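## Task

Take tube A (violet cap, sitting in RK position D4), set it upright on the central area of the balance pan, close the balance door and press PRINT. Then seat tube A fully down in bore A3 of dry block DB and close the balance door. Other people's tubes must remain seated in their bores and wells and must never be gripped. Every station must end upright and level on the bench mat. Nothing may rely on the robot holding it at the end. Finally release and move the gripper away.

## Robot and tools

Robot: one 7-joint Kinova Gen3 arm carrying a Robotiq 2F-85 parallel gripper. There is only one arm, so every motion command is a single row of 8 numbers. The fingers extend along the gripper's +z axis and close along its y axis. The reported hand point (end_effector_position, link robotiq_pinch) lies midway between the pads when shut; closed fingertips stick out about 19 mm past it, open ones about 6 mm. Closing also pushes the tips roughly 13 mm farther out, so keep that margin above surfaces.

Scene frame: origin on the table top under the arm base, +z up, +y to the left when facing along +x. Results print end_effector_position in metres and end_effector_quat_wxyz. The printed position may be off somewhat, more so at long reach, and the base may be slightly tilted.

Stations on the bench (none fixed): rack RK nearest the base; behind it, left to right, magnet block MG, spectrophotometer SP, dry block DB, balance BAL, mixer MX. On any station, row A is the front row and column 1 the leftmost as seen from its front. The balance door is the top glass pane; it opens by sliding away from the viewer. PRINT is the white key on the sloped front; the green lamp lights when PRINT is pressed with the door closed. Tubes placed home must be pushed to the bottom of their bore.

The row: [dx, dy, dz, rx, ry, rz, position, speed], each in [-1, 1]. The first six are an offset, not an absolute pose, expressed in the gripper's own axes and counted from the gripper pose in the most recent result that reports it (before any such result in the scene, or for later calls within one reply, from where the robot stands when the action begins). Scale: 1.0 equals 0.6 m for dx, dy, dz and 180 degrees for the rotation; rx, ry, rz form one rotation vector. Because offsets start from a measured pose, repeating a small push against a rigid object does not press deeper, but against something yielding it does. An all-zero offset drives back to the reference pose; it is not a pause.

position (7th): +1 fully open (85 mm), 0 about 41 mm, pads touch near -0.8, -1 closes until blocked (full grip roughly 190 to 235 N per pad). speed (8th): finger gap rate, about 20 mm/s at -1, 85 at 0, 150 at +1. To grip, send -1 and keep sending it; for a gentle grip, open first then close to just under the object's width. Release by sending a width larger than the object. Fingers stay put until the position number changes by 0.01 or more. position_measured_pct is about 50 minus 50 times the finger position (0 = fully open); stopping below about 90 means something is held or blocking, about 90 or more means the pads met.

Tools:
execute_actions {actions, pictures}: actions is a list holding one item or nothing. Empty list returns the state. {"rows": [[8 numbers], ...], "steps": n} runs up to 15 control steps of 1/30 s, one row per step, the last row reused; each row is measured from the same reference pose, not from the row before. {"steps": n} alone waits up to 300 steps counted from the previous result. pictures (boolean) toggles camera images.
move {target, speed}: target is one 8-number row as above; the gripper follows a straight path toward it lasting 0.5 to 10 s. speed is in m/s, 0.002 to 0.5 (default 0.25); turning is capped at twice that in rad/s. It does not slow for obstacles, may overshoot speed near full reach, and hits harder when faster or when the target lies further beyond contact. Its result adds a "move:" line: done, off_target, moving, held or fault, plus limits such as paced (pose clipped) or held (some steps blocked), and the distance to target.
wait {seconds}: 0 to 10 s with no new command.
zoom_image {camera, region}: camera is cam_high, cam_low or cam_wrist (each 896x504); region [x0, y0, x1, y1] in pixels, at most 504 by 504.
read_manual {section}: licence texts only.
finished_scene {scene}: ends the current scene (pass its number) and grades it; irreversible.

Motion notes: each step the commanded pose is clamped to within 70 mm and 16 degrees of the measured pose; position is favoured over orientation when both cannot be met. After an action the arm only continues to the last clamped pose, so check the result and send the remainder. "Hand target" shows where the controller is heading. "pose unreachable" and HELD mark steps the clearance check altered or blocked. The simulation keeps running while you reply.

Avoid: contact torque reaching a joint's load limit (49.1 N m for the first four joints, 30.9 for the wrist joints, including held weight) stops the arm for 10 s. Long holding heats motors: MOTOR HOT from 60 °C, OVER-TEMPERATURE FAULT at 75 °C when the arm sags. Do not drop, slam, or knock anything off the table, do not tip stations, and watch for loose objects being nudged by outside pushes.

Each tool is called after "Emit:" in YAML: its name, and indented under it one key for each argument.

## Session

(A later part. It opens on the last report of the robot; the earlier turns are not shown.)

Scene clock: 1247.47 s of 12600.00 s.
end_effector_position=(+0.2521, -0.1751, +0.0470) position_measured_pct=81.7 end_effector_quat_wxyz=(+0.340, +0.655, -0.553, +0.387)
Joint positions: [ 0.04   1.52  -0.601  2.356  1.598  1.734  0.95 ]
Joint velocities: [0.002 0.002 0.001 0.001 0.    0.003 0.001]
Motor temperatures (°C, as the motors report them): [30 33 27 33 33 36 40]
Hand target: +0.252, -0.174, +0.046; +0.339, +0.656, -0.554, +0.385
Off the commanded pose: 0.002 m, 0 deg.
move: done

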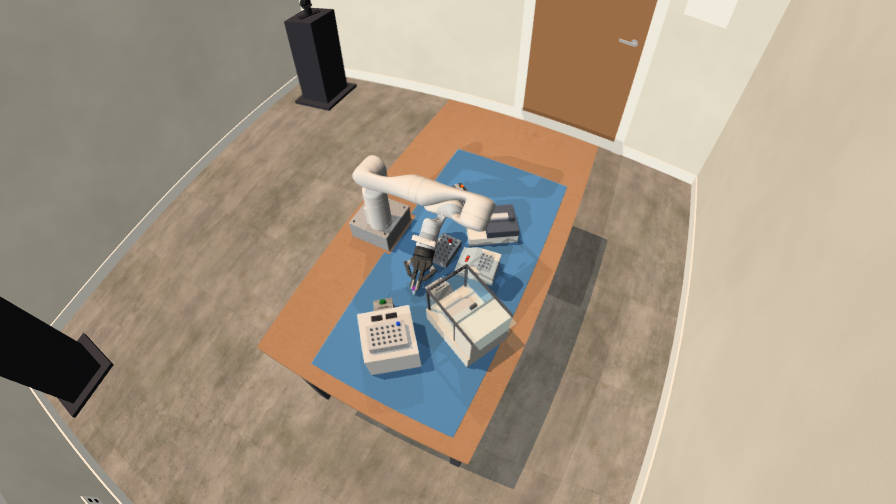

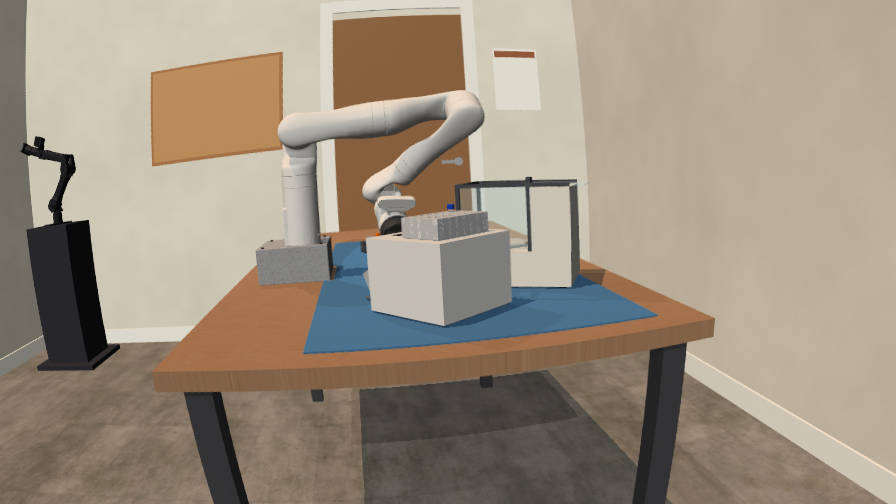

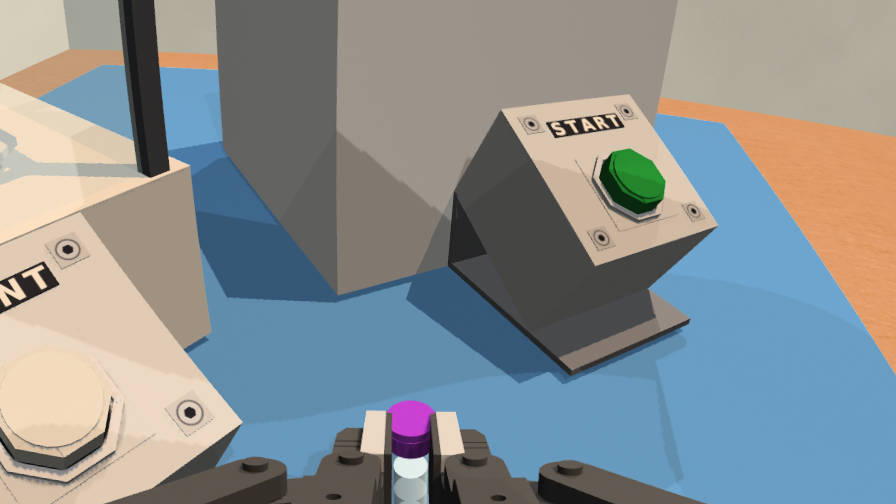

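Contact at about 0.047. Release slowly.

Emit:
move:
  target: [0,0,0,0,0,0,-0.4,-0.8]
  speed: 0.003

Scene clock: 1250.60 s of 12600.00 s.
end_effector_position=(+0.2521, -0.1751, +0.0470) position_measured_pct=69.8 end_effector_quat_wxyz=(+0.340, +0.655, -0.553, +0.387)
Joint positions: [ 0.04   1.52  -0.601  2.356  1.598  1.734  0.95 ]
Joint velocities: [0.    0.    0.    0.    0.001 0.001 0.   ]
Motor temperatures (°C, as the motors report them): [30 33 27 33 33 36 40]
Hand target: +0.252, -0.175, +0.047; +0.340, +0.655, -0.553, +0.387
Off the commanded pose: 0.000 m, 0 deg.
move: done

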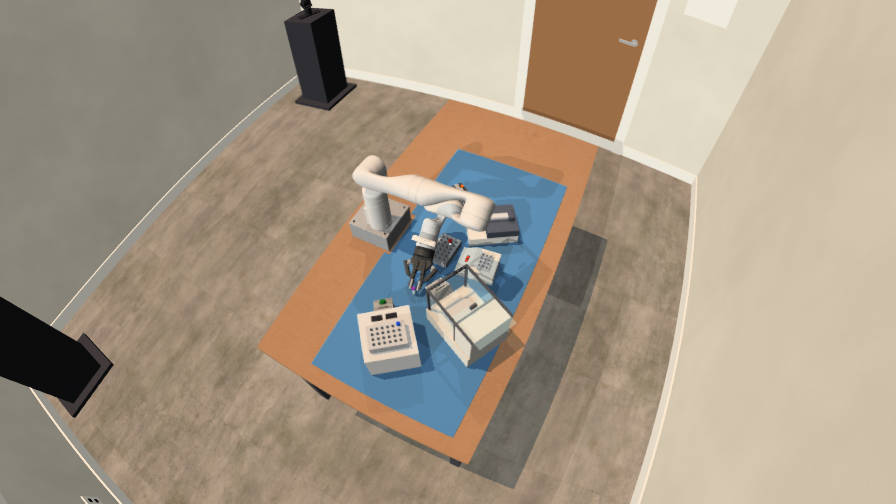

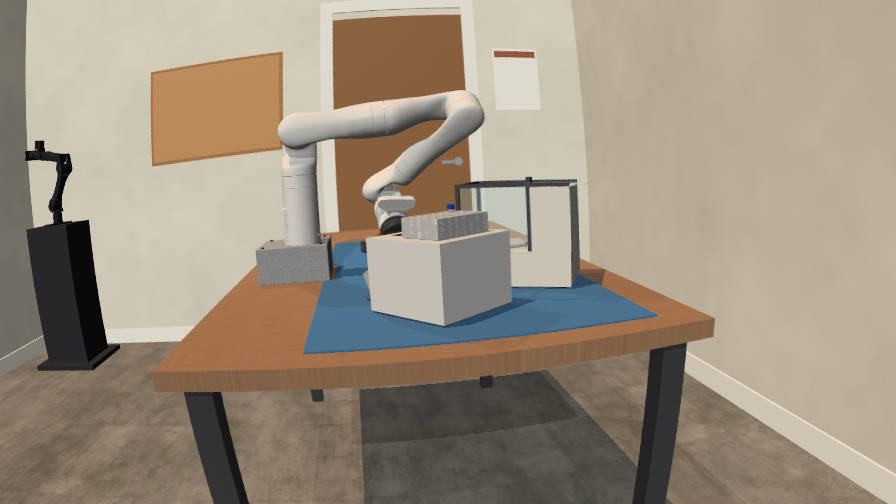

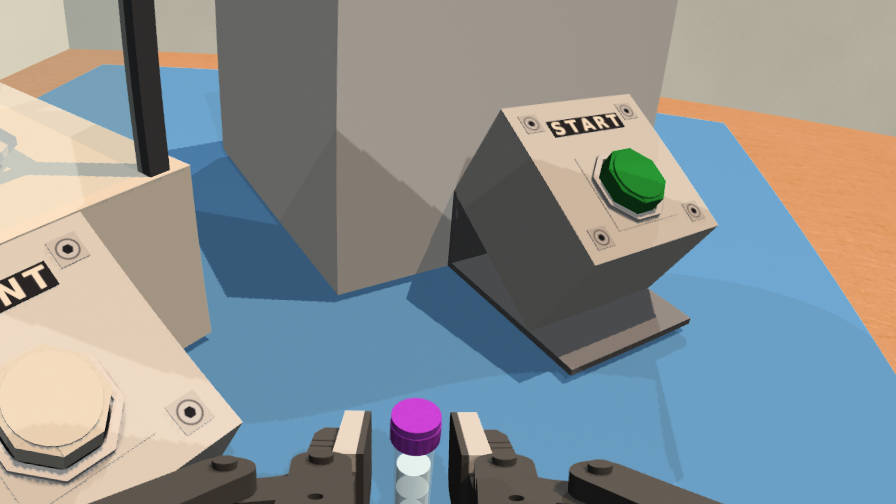

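Emit:
move:
  target: [0,0,-0.06,0,0,0,-0.4,0]
  speed: 0.03

Emit:
move:
  target: [0.1,0,-0.02,0,-0.343,0,-0.2,0]
  speed: 0.12

Scene clock: 1258.40 s of 12600.00 s.
end_effector_position=(+0.2475, -0.1439, +0.0639) position_measured_pct=69.8 end_effector_quat_wxyz=(+0.340, +0.655, -0.553, +0.387)
Joint positions: [-0.034  1.49  -0.686  2.358  1.476  1.743  0.925]
Joint velocities: [-0.004 -0.001 -0.005  0.001 -0.003  0.004  0.   ]
Motor temperatures (°C, as the motors report them): [30 33 27 33 33 36 40]
Hand target: +0.248, -0.144, +0.064; +0.340, +0.655, -0.553, +0.387
Off the commanded pose: 0.000 m, 0 deg.
move: done

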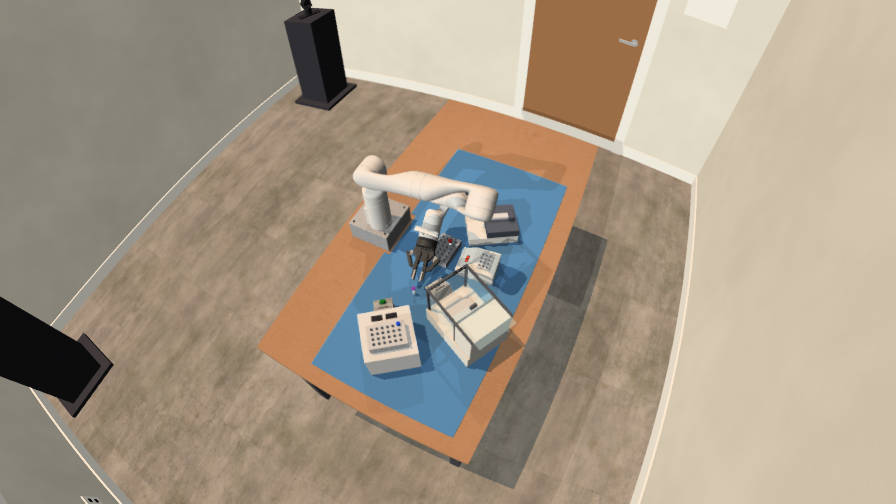

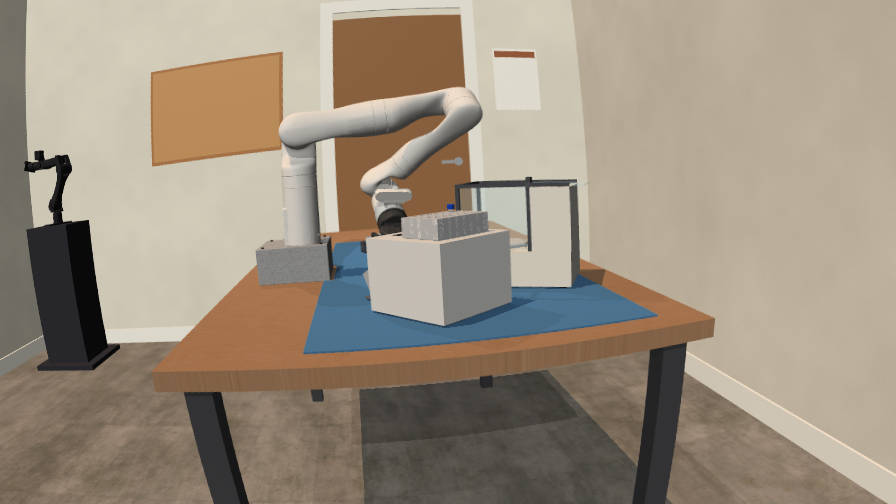

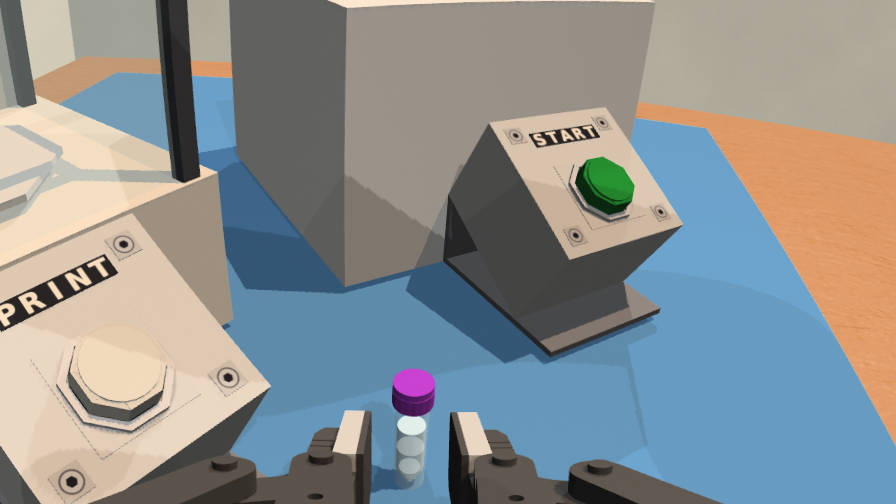

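Scene clock: 1263.27 s of 12600.00 s.
end_effector_position=(+0.2499, -0.1603, +0.1213) position_measured_pct=59.9 end_effector_quat_wxyz=(+0.010, +0.760, -0.649, -0.006)
Joint positions: [ 1.288  0.883 -1.196  2.301  1.178  0.907  2.561]
Joint velocities: [ 0.013  0.004  0.001 -0.006 -0.011  0.001  0.016]
Motor temperatures (°C, as the motors report them): [30 33 27 33 33 36 40]
Hand target: +0.250, -0.161, +0.121; +0.010, +0.760, -0.650, -0.007
Off the commanded pose: 0.002 m, 0 deg.
move: done

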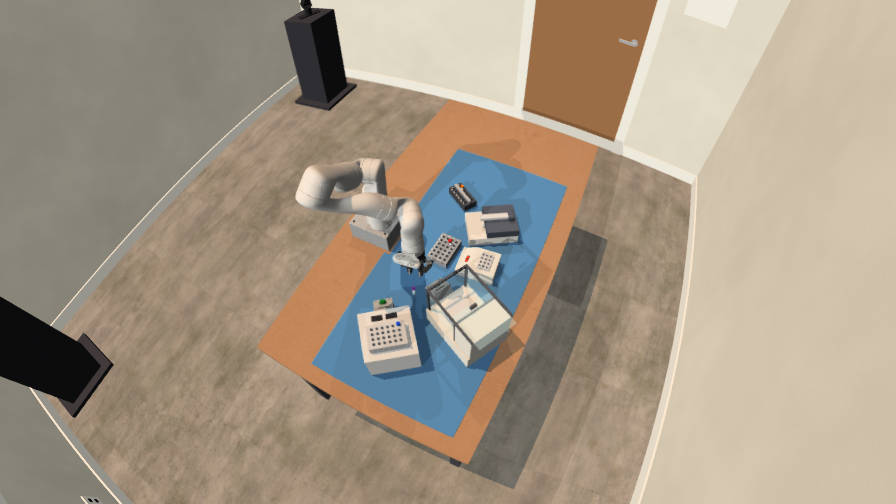

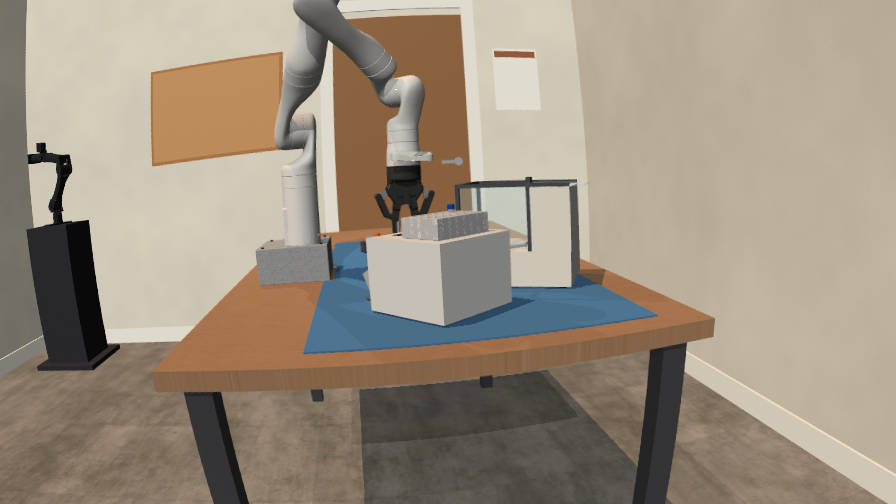

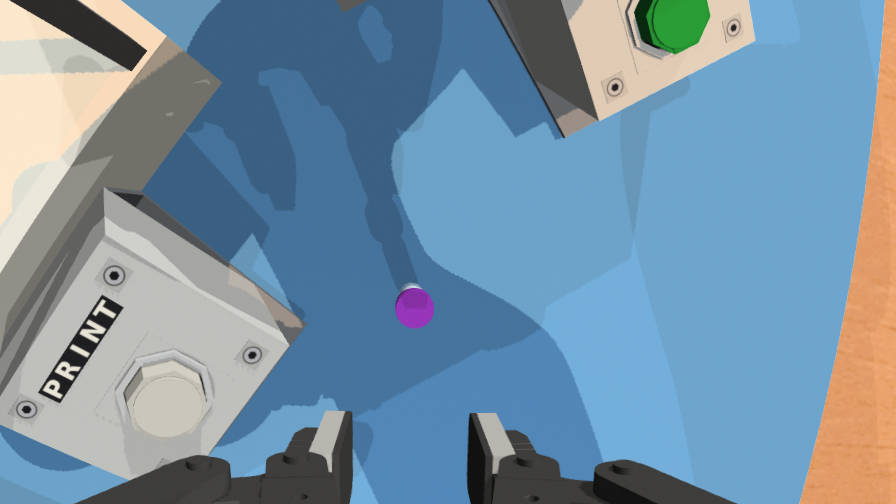

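Emit:
move:
  target: [0.049,0.0017,0.05,0,0,-0.292,-0.2,0]
  speed: 0.1

Scene clock: 1282.13 s of 12600.00 s.
end_effector_position=(+0.2531, -0.1896, +0.0915) position_measured_pct=59.9 end_effector_quat_wxyz=(+0.006, +0.969, -0.245, -0.010)
Joint positions: [ 1.353  1.041 -1.215  2.254  1.312  1.008  3.487]
Joint velocities: [ 0.001  0.002  0.002  0.    -0.001 -0.001  0.008]
Motor temperatures (°C, as the motors report them): [30 33 27 33 33 36 40]
Hand target: +0.253, -0.190, +0.091; +0.006, +0.969, -0.245, -0.010
Off the commanded pose: 0.000 m, 0 deg.
move: done

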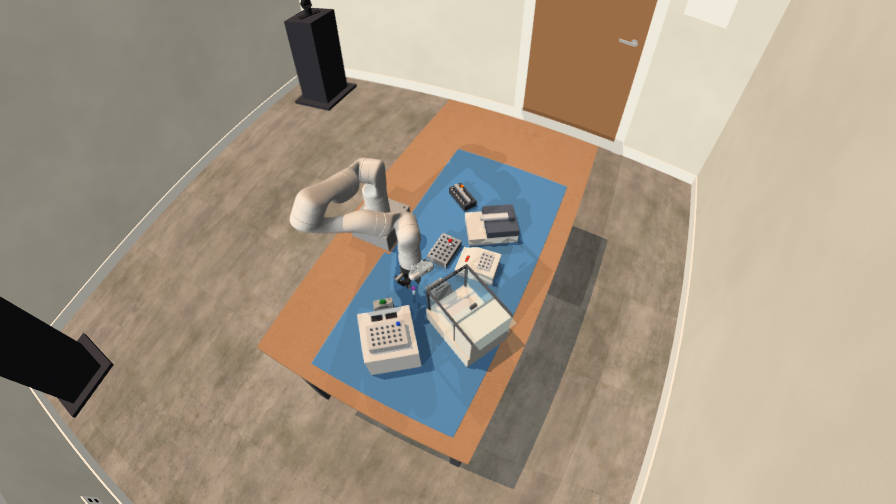

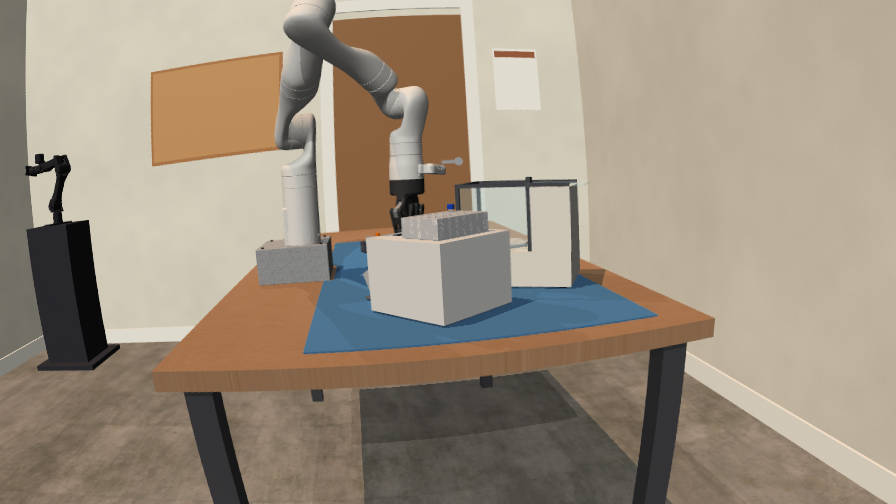

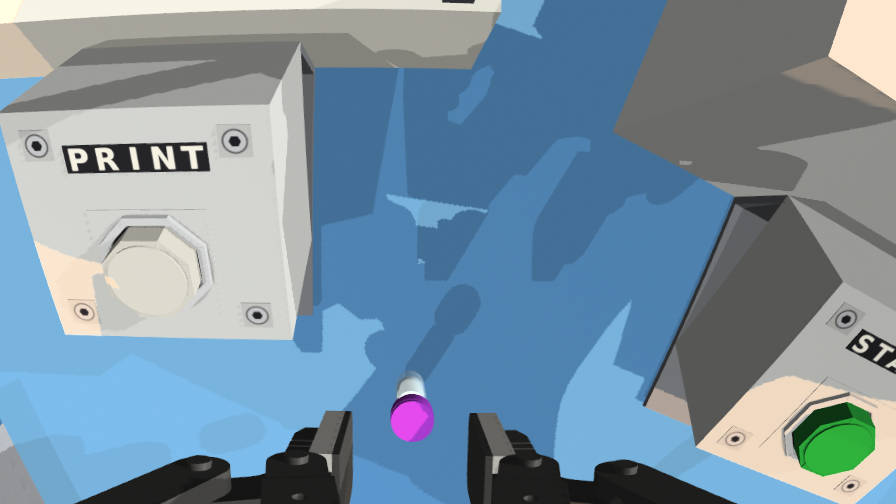

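Emit:
move:
  target: [0.0025,0,0.069,0,0,0,-0.2,0]
  speed: 0.03

Scene clock: 1287.87 s of 12600.00 s.
end_effector_position=(+0.2537, -0.1907, +0.0504) position_measured_pct=59.9 end_effector_quat_wxyz=(+0.006, +0.969, -0.246, -0.010)
Joint positions: [ 1.313  1.137 -1.125  2.256  1.46   0.988  3.404]
Joint velocities: [-0.002  0.004  0.003  0.     0.004 -0.002 -0.001]
Motor temperatures (°C, as the motors report them): [30 33 27 33 33 36 40]
Hand target: +0.254, -0.191, +0.050; +0.006, +0.969, -0.245, -0.010
Off the commanded pose: 0.000 m, 0 deg.
move: done

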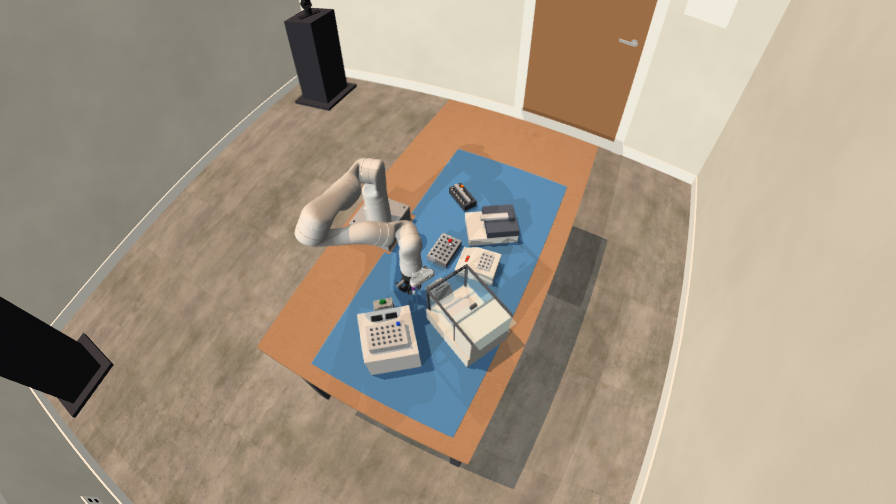

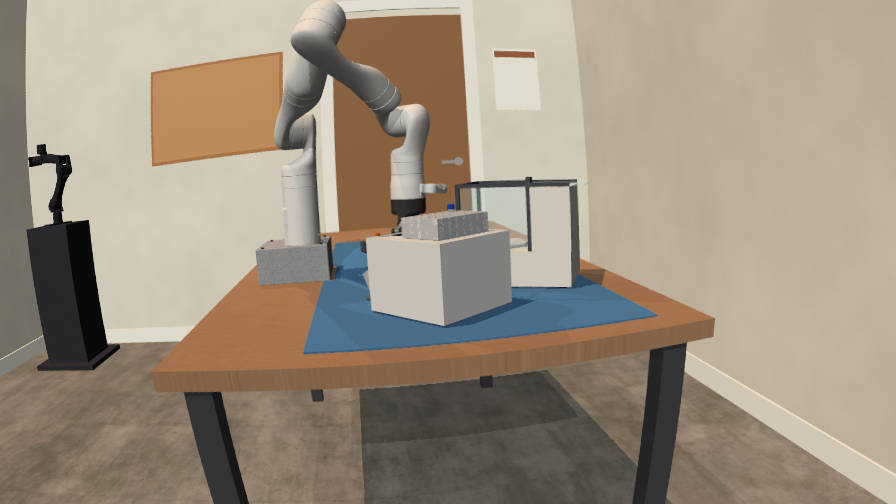

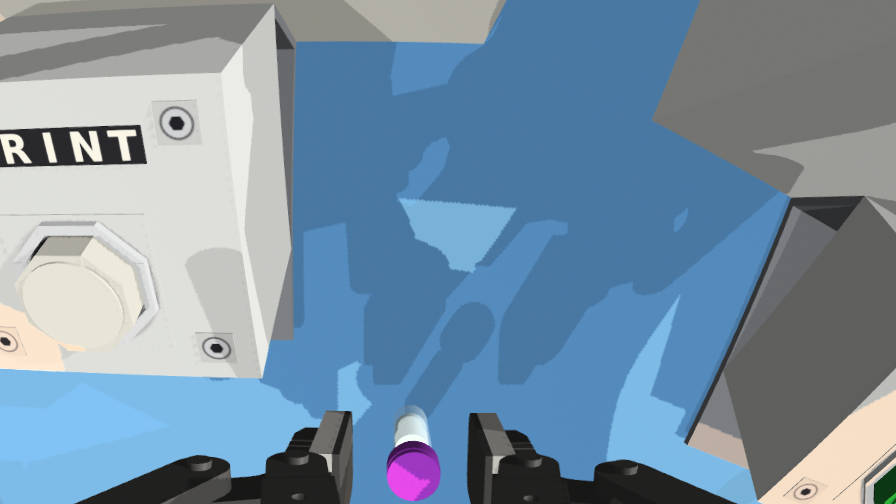

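Emit:
move:
  target: [0,0,0,0,0,0,-0.75,-0.5]
  speed: 0.005

Emit:
move:
  target: [0,0,-0.43,0,0,0,-0.75,0]
  speed: 0.15

Scene clock: 1291.77 s of 12600.00 s.
end_effector_position=(+0.2537, -0.1907, +0.0504) position_measured_pct=82.1 end_effector_quat_wxyz=(+0.006, +0.969, -0.246, -0.010)
Joint positions: [ 1.313  1.137 -1.125  2.256  1.46   0.988  3.404]
Joint velocities: [ 0.     0.    -0.     0.001 -0.001  0.001 -0.   ]
Motor temperatures (°C, as the motors report them): [30 33 27 33 33 36 40]
Hand target: +0.254, -0.191, +0.050; +0.006, +0.969, -0.246, -0.010
Off the commanded pose: 0.000 m, 0 deg.
move: done

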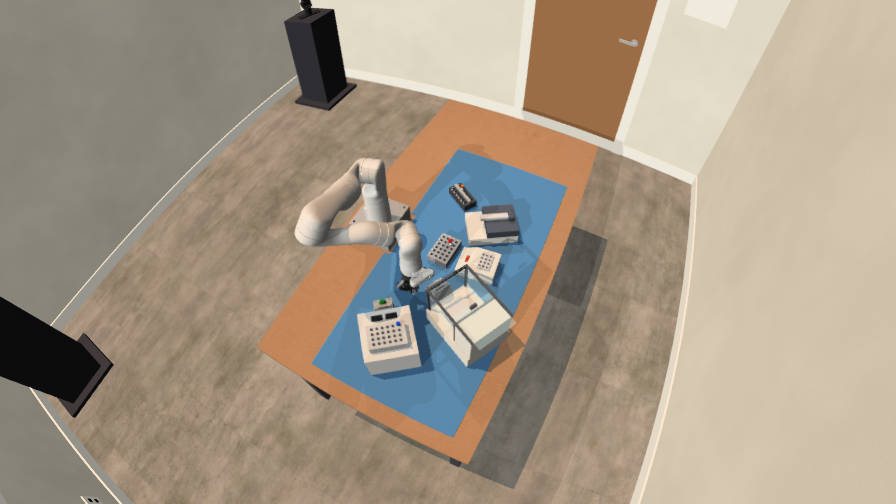

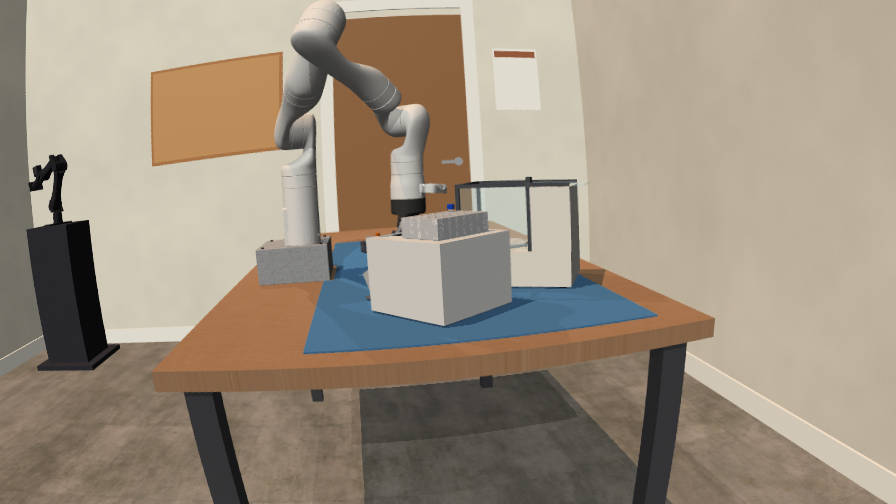

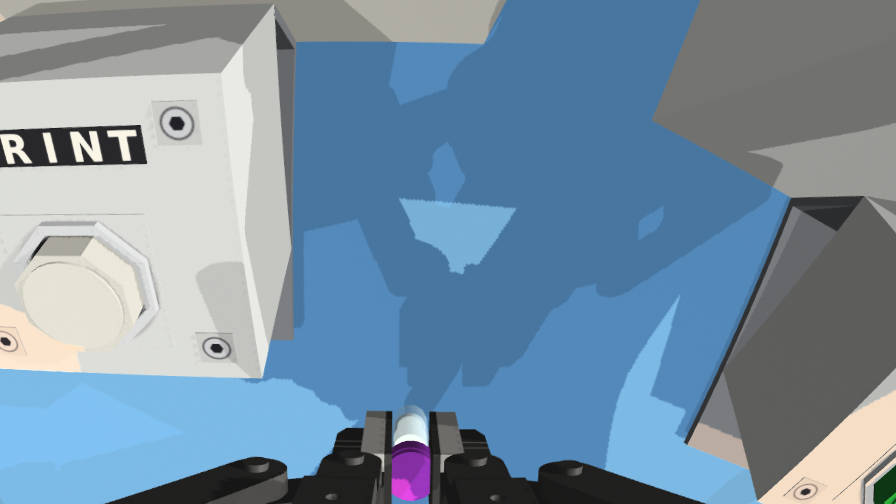

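Scene clock: 1293.97 s of 12600.00 s.
end_effector_position=(+0.2587, -0.1886, +0.3077) position_measured_pct=82.1 end_effector_quat_wxyz=(+0.006, +0.969, -0.245, -0.010)
Joint positions: [ 1.635  0.676 -1.683  1.972  0.694  1.355  3.932]
Joint velocities: [ 0.005 -0.002 -0.    -0.003 -0.     0.004  0.001]
Motor temperatures (°C, as the motors report them): [30 33 27 33 33 36 40]
Hand target: +0.259, -0.189, +0.308; +0.006, +0.969, -0.246, -0.010
Off the commanded pose: 0.001 m, 0 deg.
move: done

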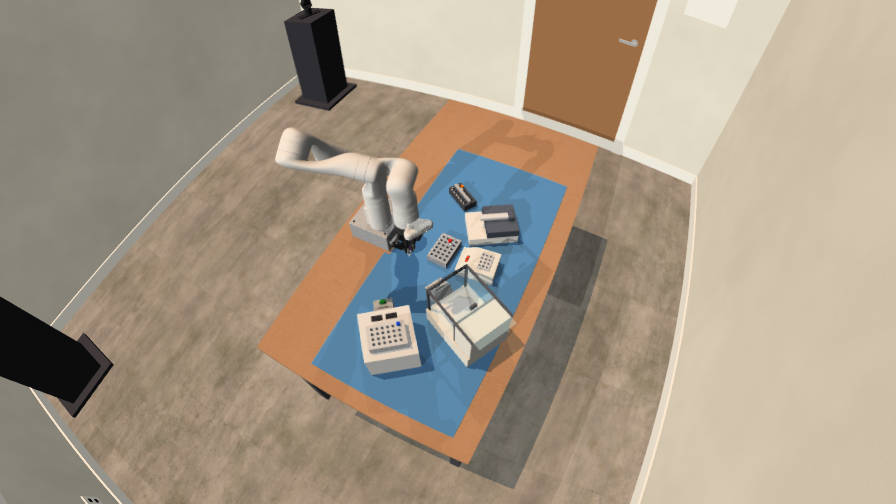

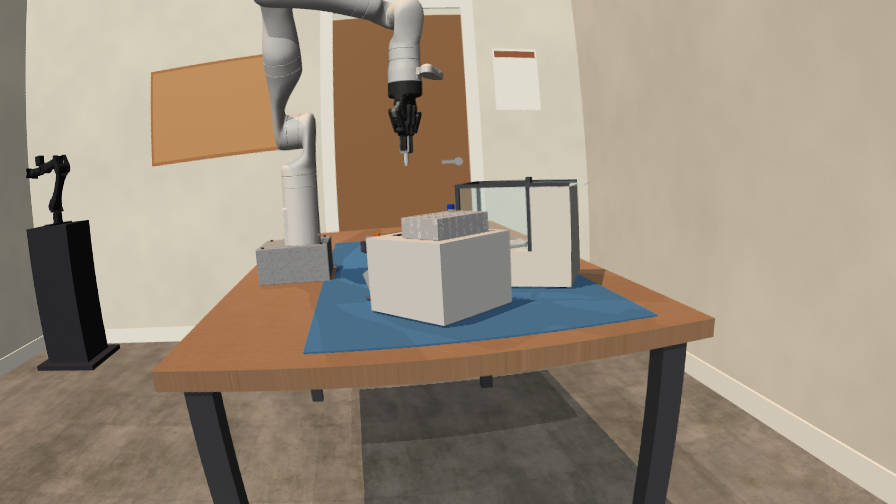

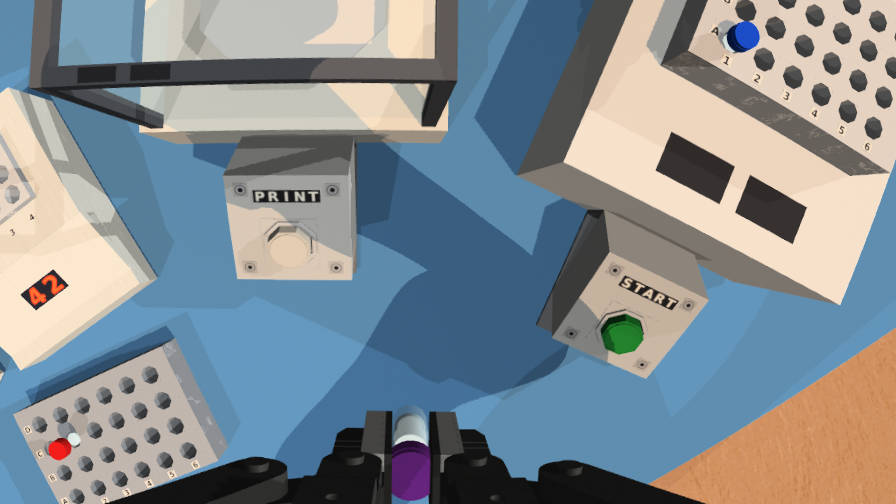

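Emit:
move:
  target: [0.313,-0.115,0,0,0,0,-0.75,0]
  speed: 0.15

Scene clock: 1300.83 s of 12600.00 s.
end_effector_position=(+0.4568, -0.2172, +0.3046) position_measured_pct=82.1 end_effector_quat_wxyz=(+0.006, +0.969, -0.245, -0.010)
Joint positions: [ 1.032  0.886 -1.343  1.375  0.856  1.547  3.966]
Joint velocities: [-0.007  0.003  0.    -0.001  0.     0.002  0.001]
Motor temperatures (°C, as the motors report them): [30 33 27 33 33 36 40]
Hand target: +0.457, -0.217, +0.304; +0.006, +0.969, -0.245, -0.010
Off the commanded pose: 0.001 m, 0 deg.
move: done

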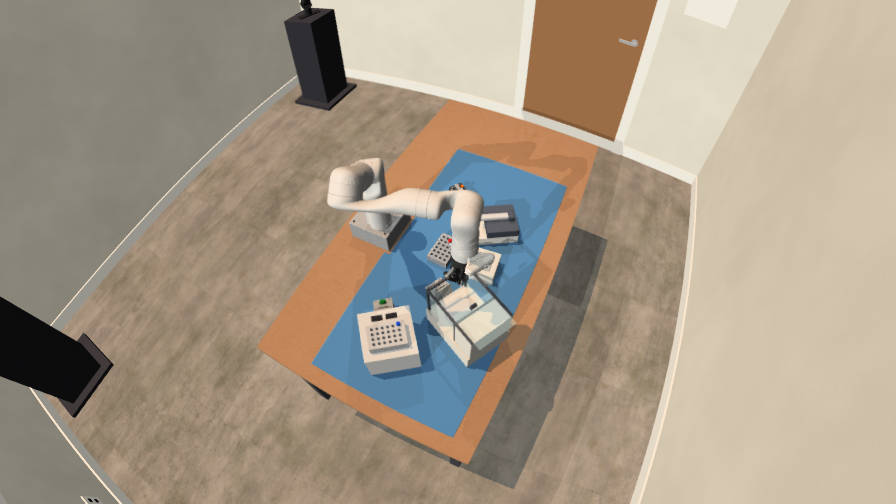

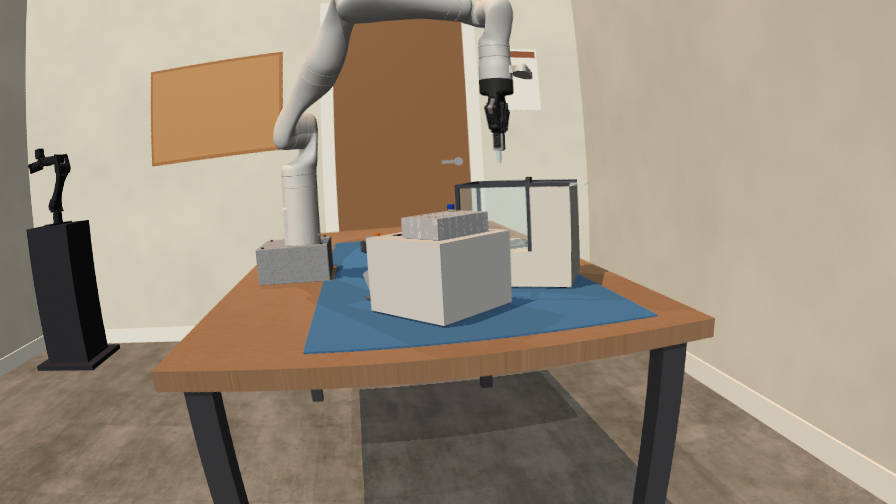

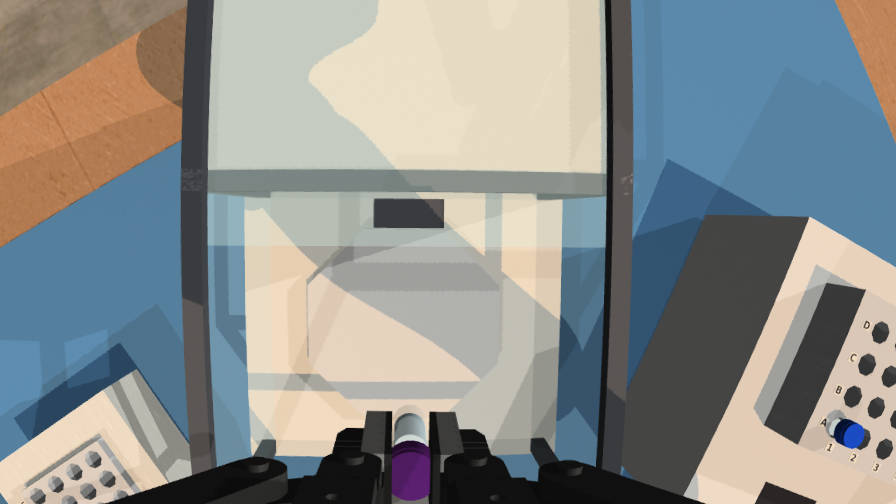

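Emit:
move:
  target: [0.009,-0.004,0.2,0,0,0,-0.75,0]
  speed: 0.06

Scene clock: 1311.87 s of 12600.00 s.
end_effector_position=(+0.4604, -0.2185, +0.1848) position_measured_pct=82.1 end_effector_quat_wxyz=(+0.006, +0.969, -0.245, -0.010)
Joint positions: [ 1.017  1.041 -1.242  1.528  1.004  1.336  3.865]
Joint velocities: [-0.001  0.003  0.001  0.002  0.001 -0.002 -0.   ]
Motor temperatures (°C, as the motors report them): [30 33 27 33 33 36 40]
Hand target: +0.460, -0.218, +0.185; +0.006, +0.969, -0.245, -0.010
Off the commanded pose: 0.000 m, 0 deg.
move: done

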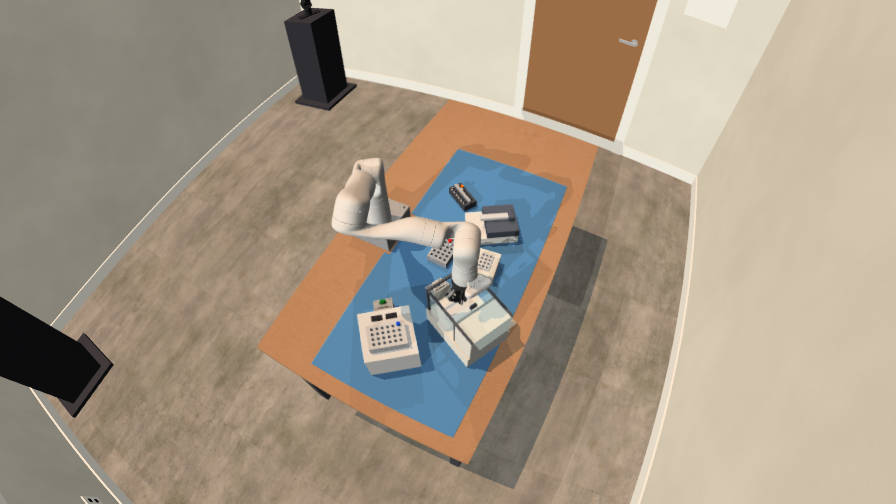

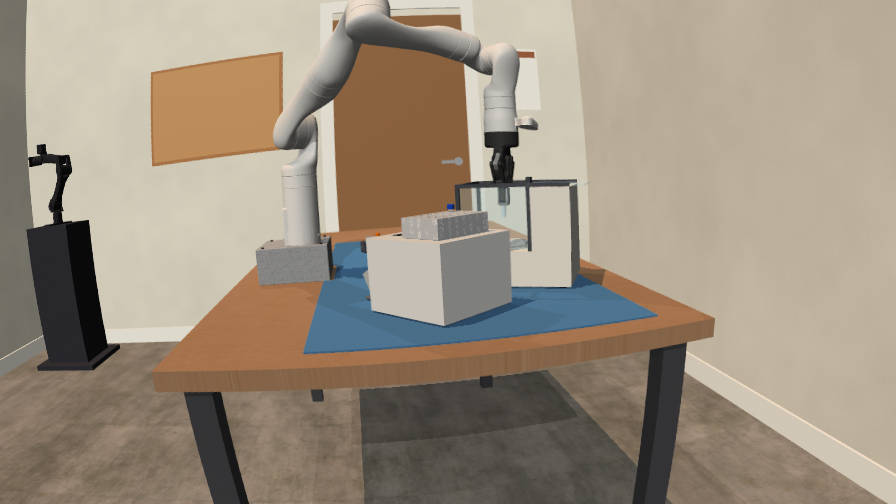

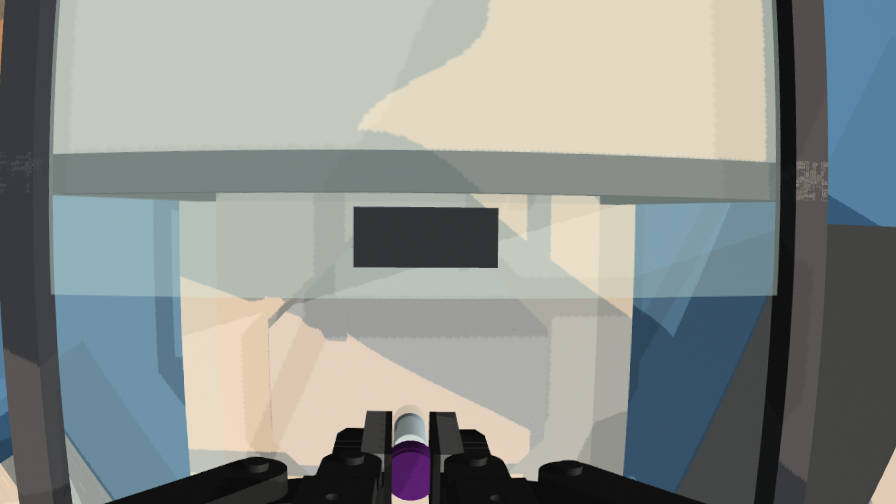

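Emit:
move:
  target: [0,0,0.078,0,0,0,-0.75,0]
  speed: 0.04

Emit:
move:
  target: [0,0,0.01,0,0,0,-0.75,0]
  speed: 0.003

Scene clock: 1319.57 s of 12600.00 s.
end_effector_position=(+0.4595, -0.2189, +0.1382) position_measured_pct=82.1 end_effector_quat_wxyz=(+0.006, +0.969, -0.245, -0.009)
Joint positions: [ 1.007  1.107 -1.193  1.566  1.072  1.262  3.826]
Joint velocities: [-0.001  0.003  0.001 -0.001  0.001 -0.001 -0.   ]
Motor temperatures (°C, as the motors report them): [30 34 27 33 33 36 40]
Hand target: +0.460, -0.219, +0.138; +0.006, +0.969, -0.245, -0.010
Off the commanded pose: 0.000 m, 0 deg.
move: done

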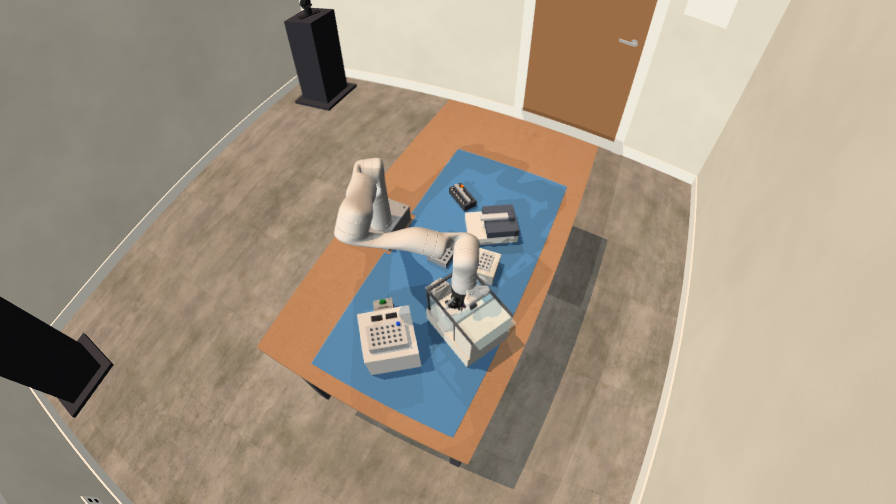

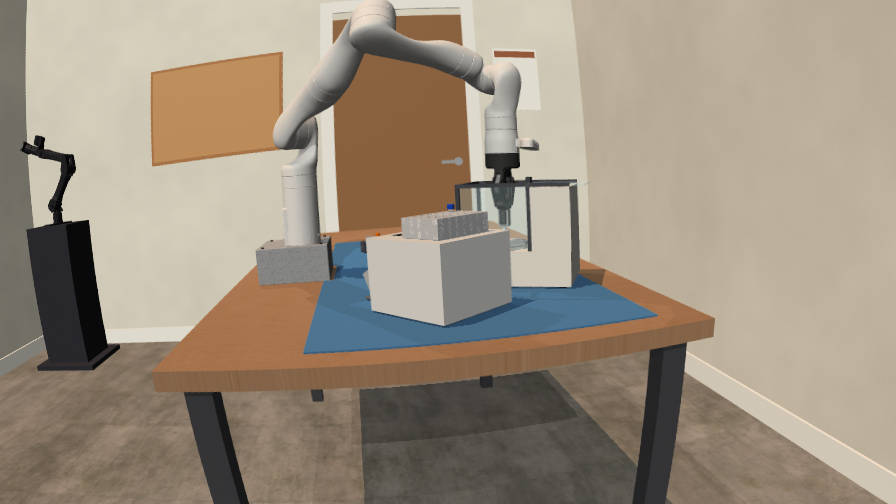

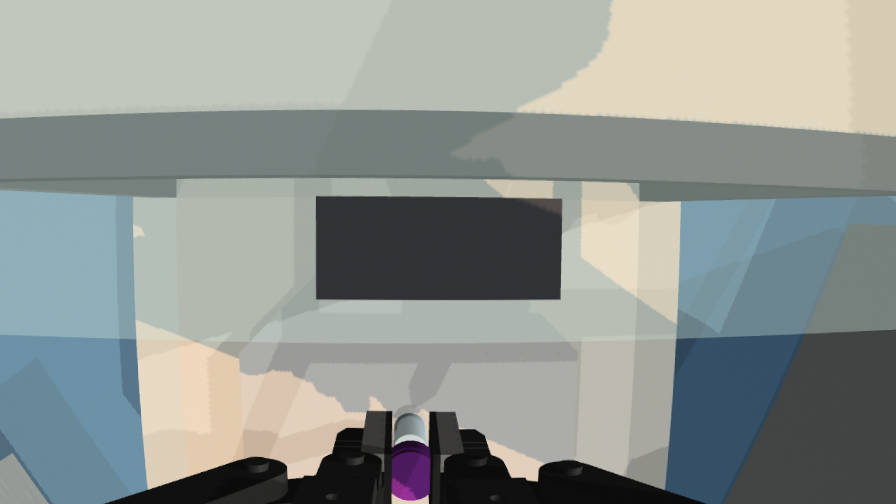

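Scene clock: 1321.80 s of 12600.00 s.
end_effector_position=(+0.4597, -0.2190, +0.1331) position_measured_pct=82.1 end_effector_quat_wxyz=(+0.006, +0.969, -0.245, -0.009)
Joint positions: [ 1.005  1.114 -1.188  1.57   1.081  1.254  3.821]
Joint velocities: [-0.     0.    -0.001 -0.002 -0.001 -0.    -0.001]
Motor temperatures (°C, as the motors report them): [30 34 27 33 33 36 40]
Hand target: +0.459, -0.219, +0.132; +0.006, +0.969, -0.245, -0.009
Off the commanded pose: 0.001 m, 0 deg.
move: done

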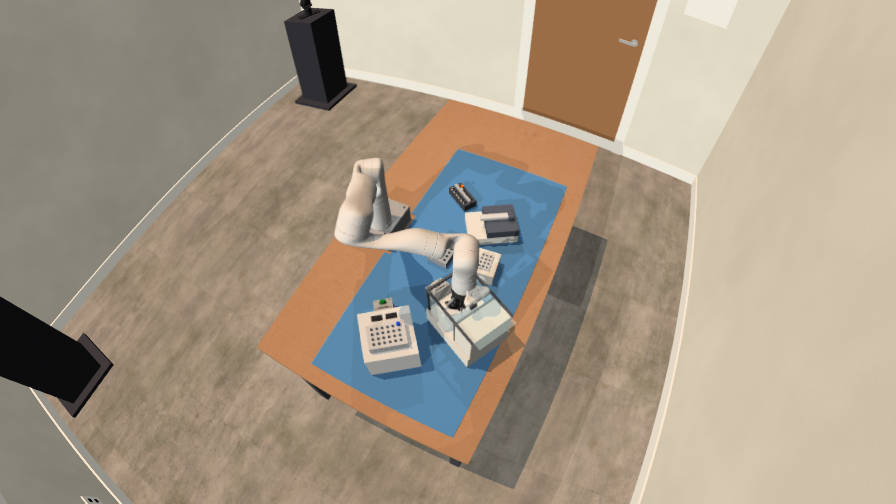

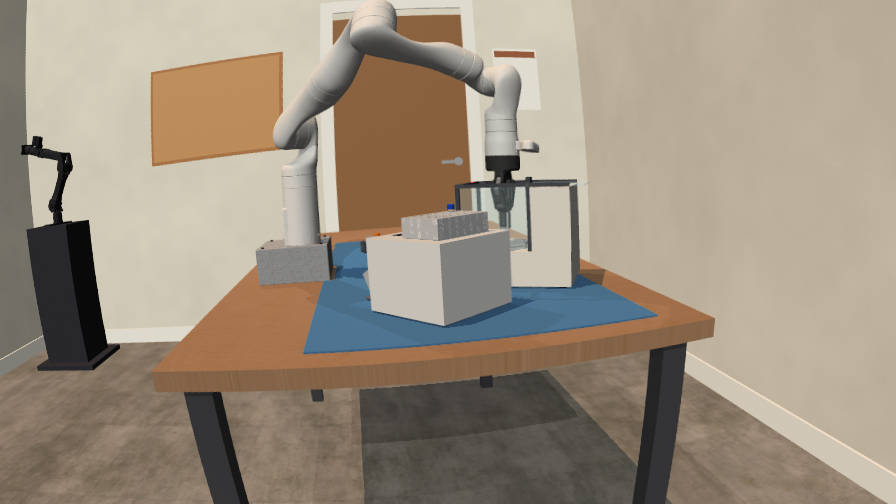

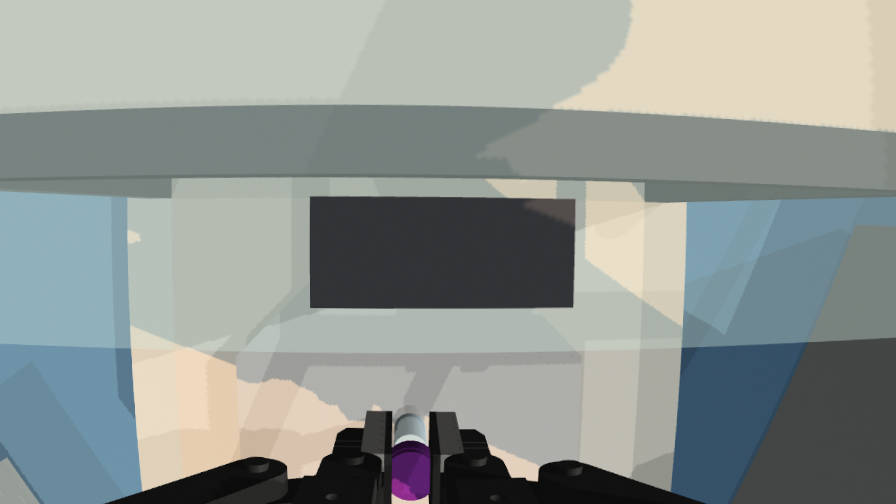

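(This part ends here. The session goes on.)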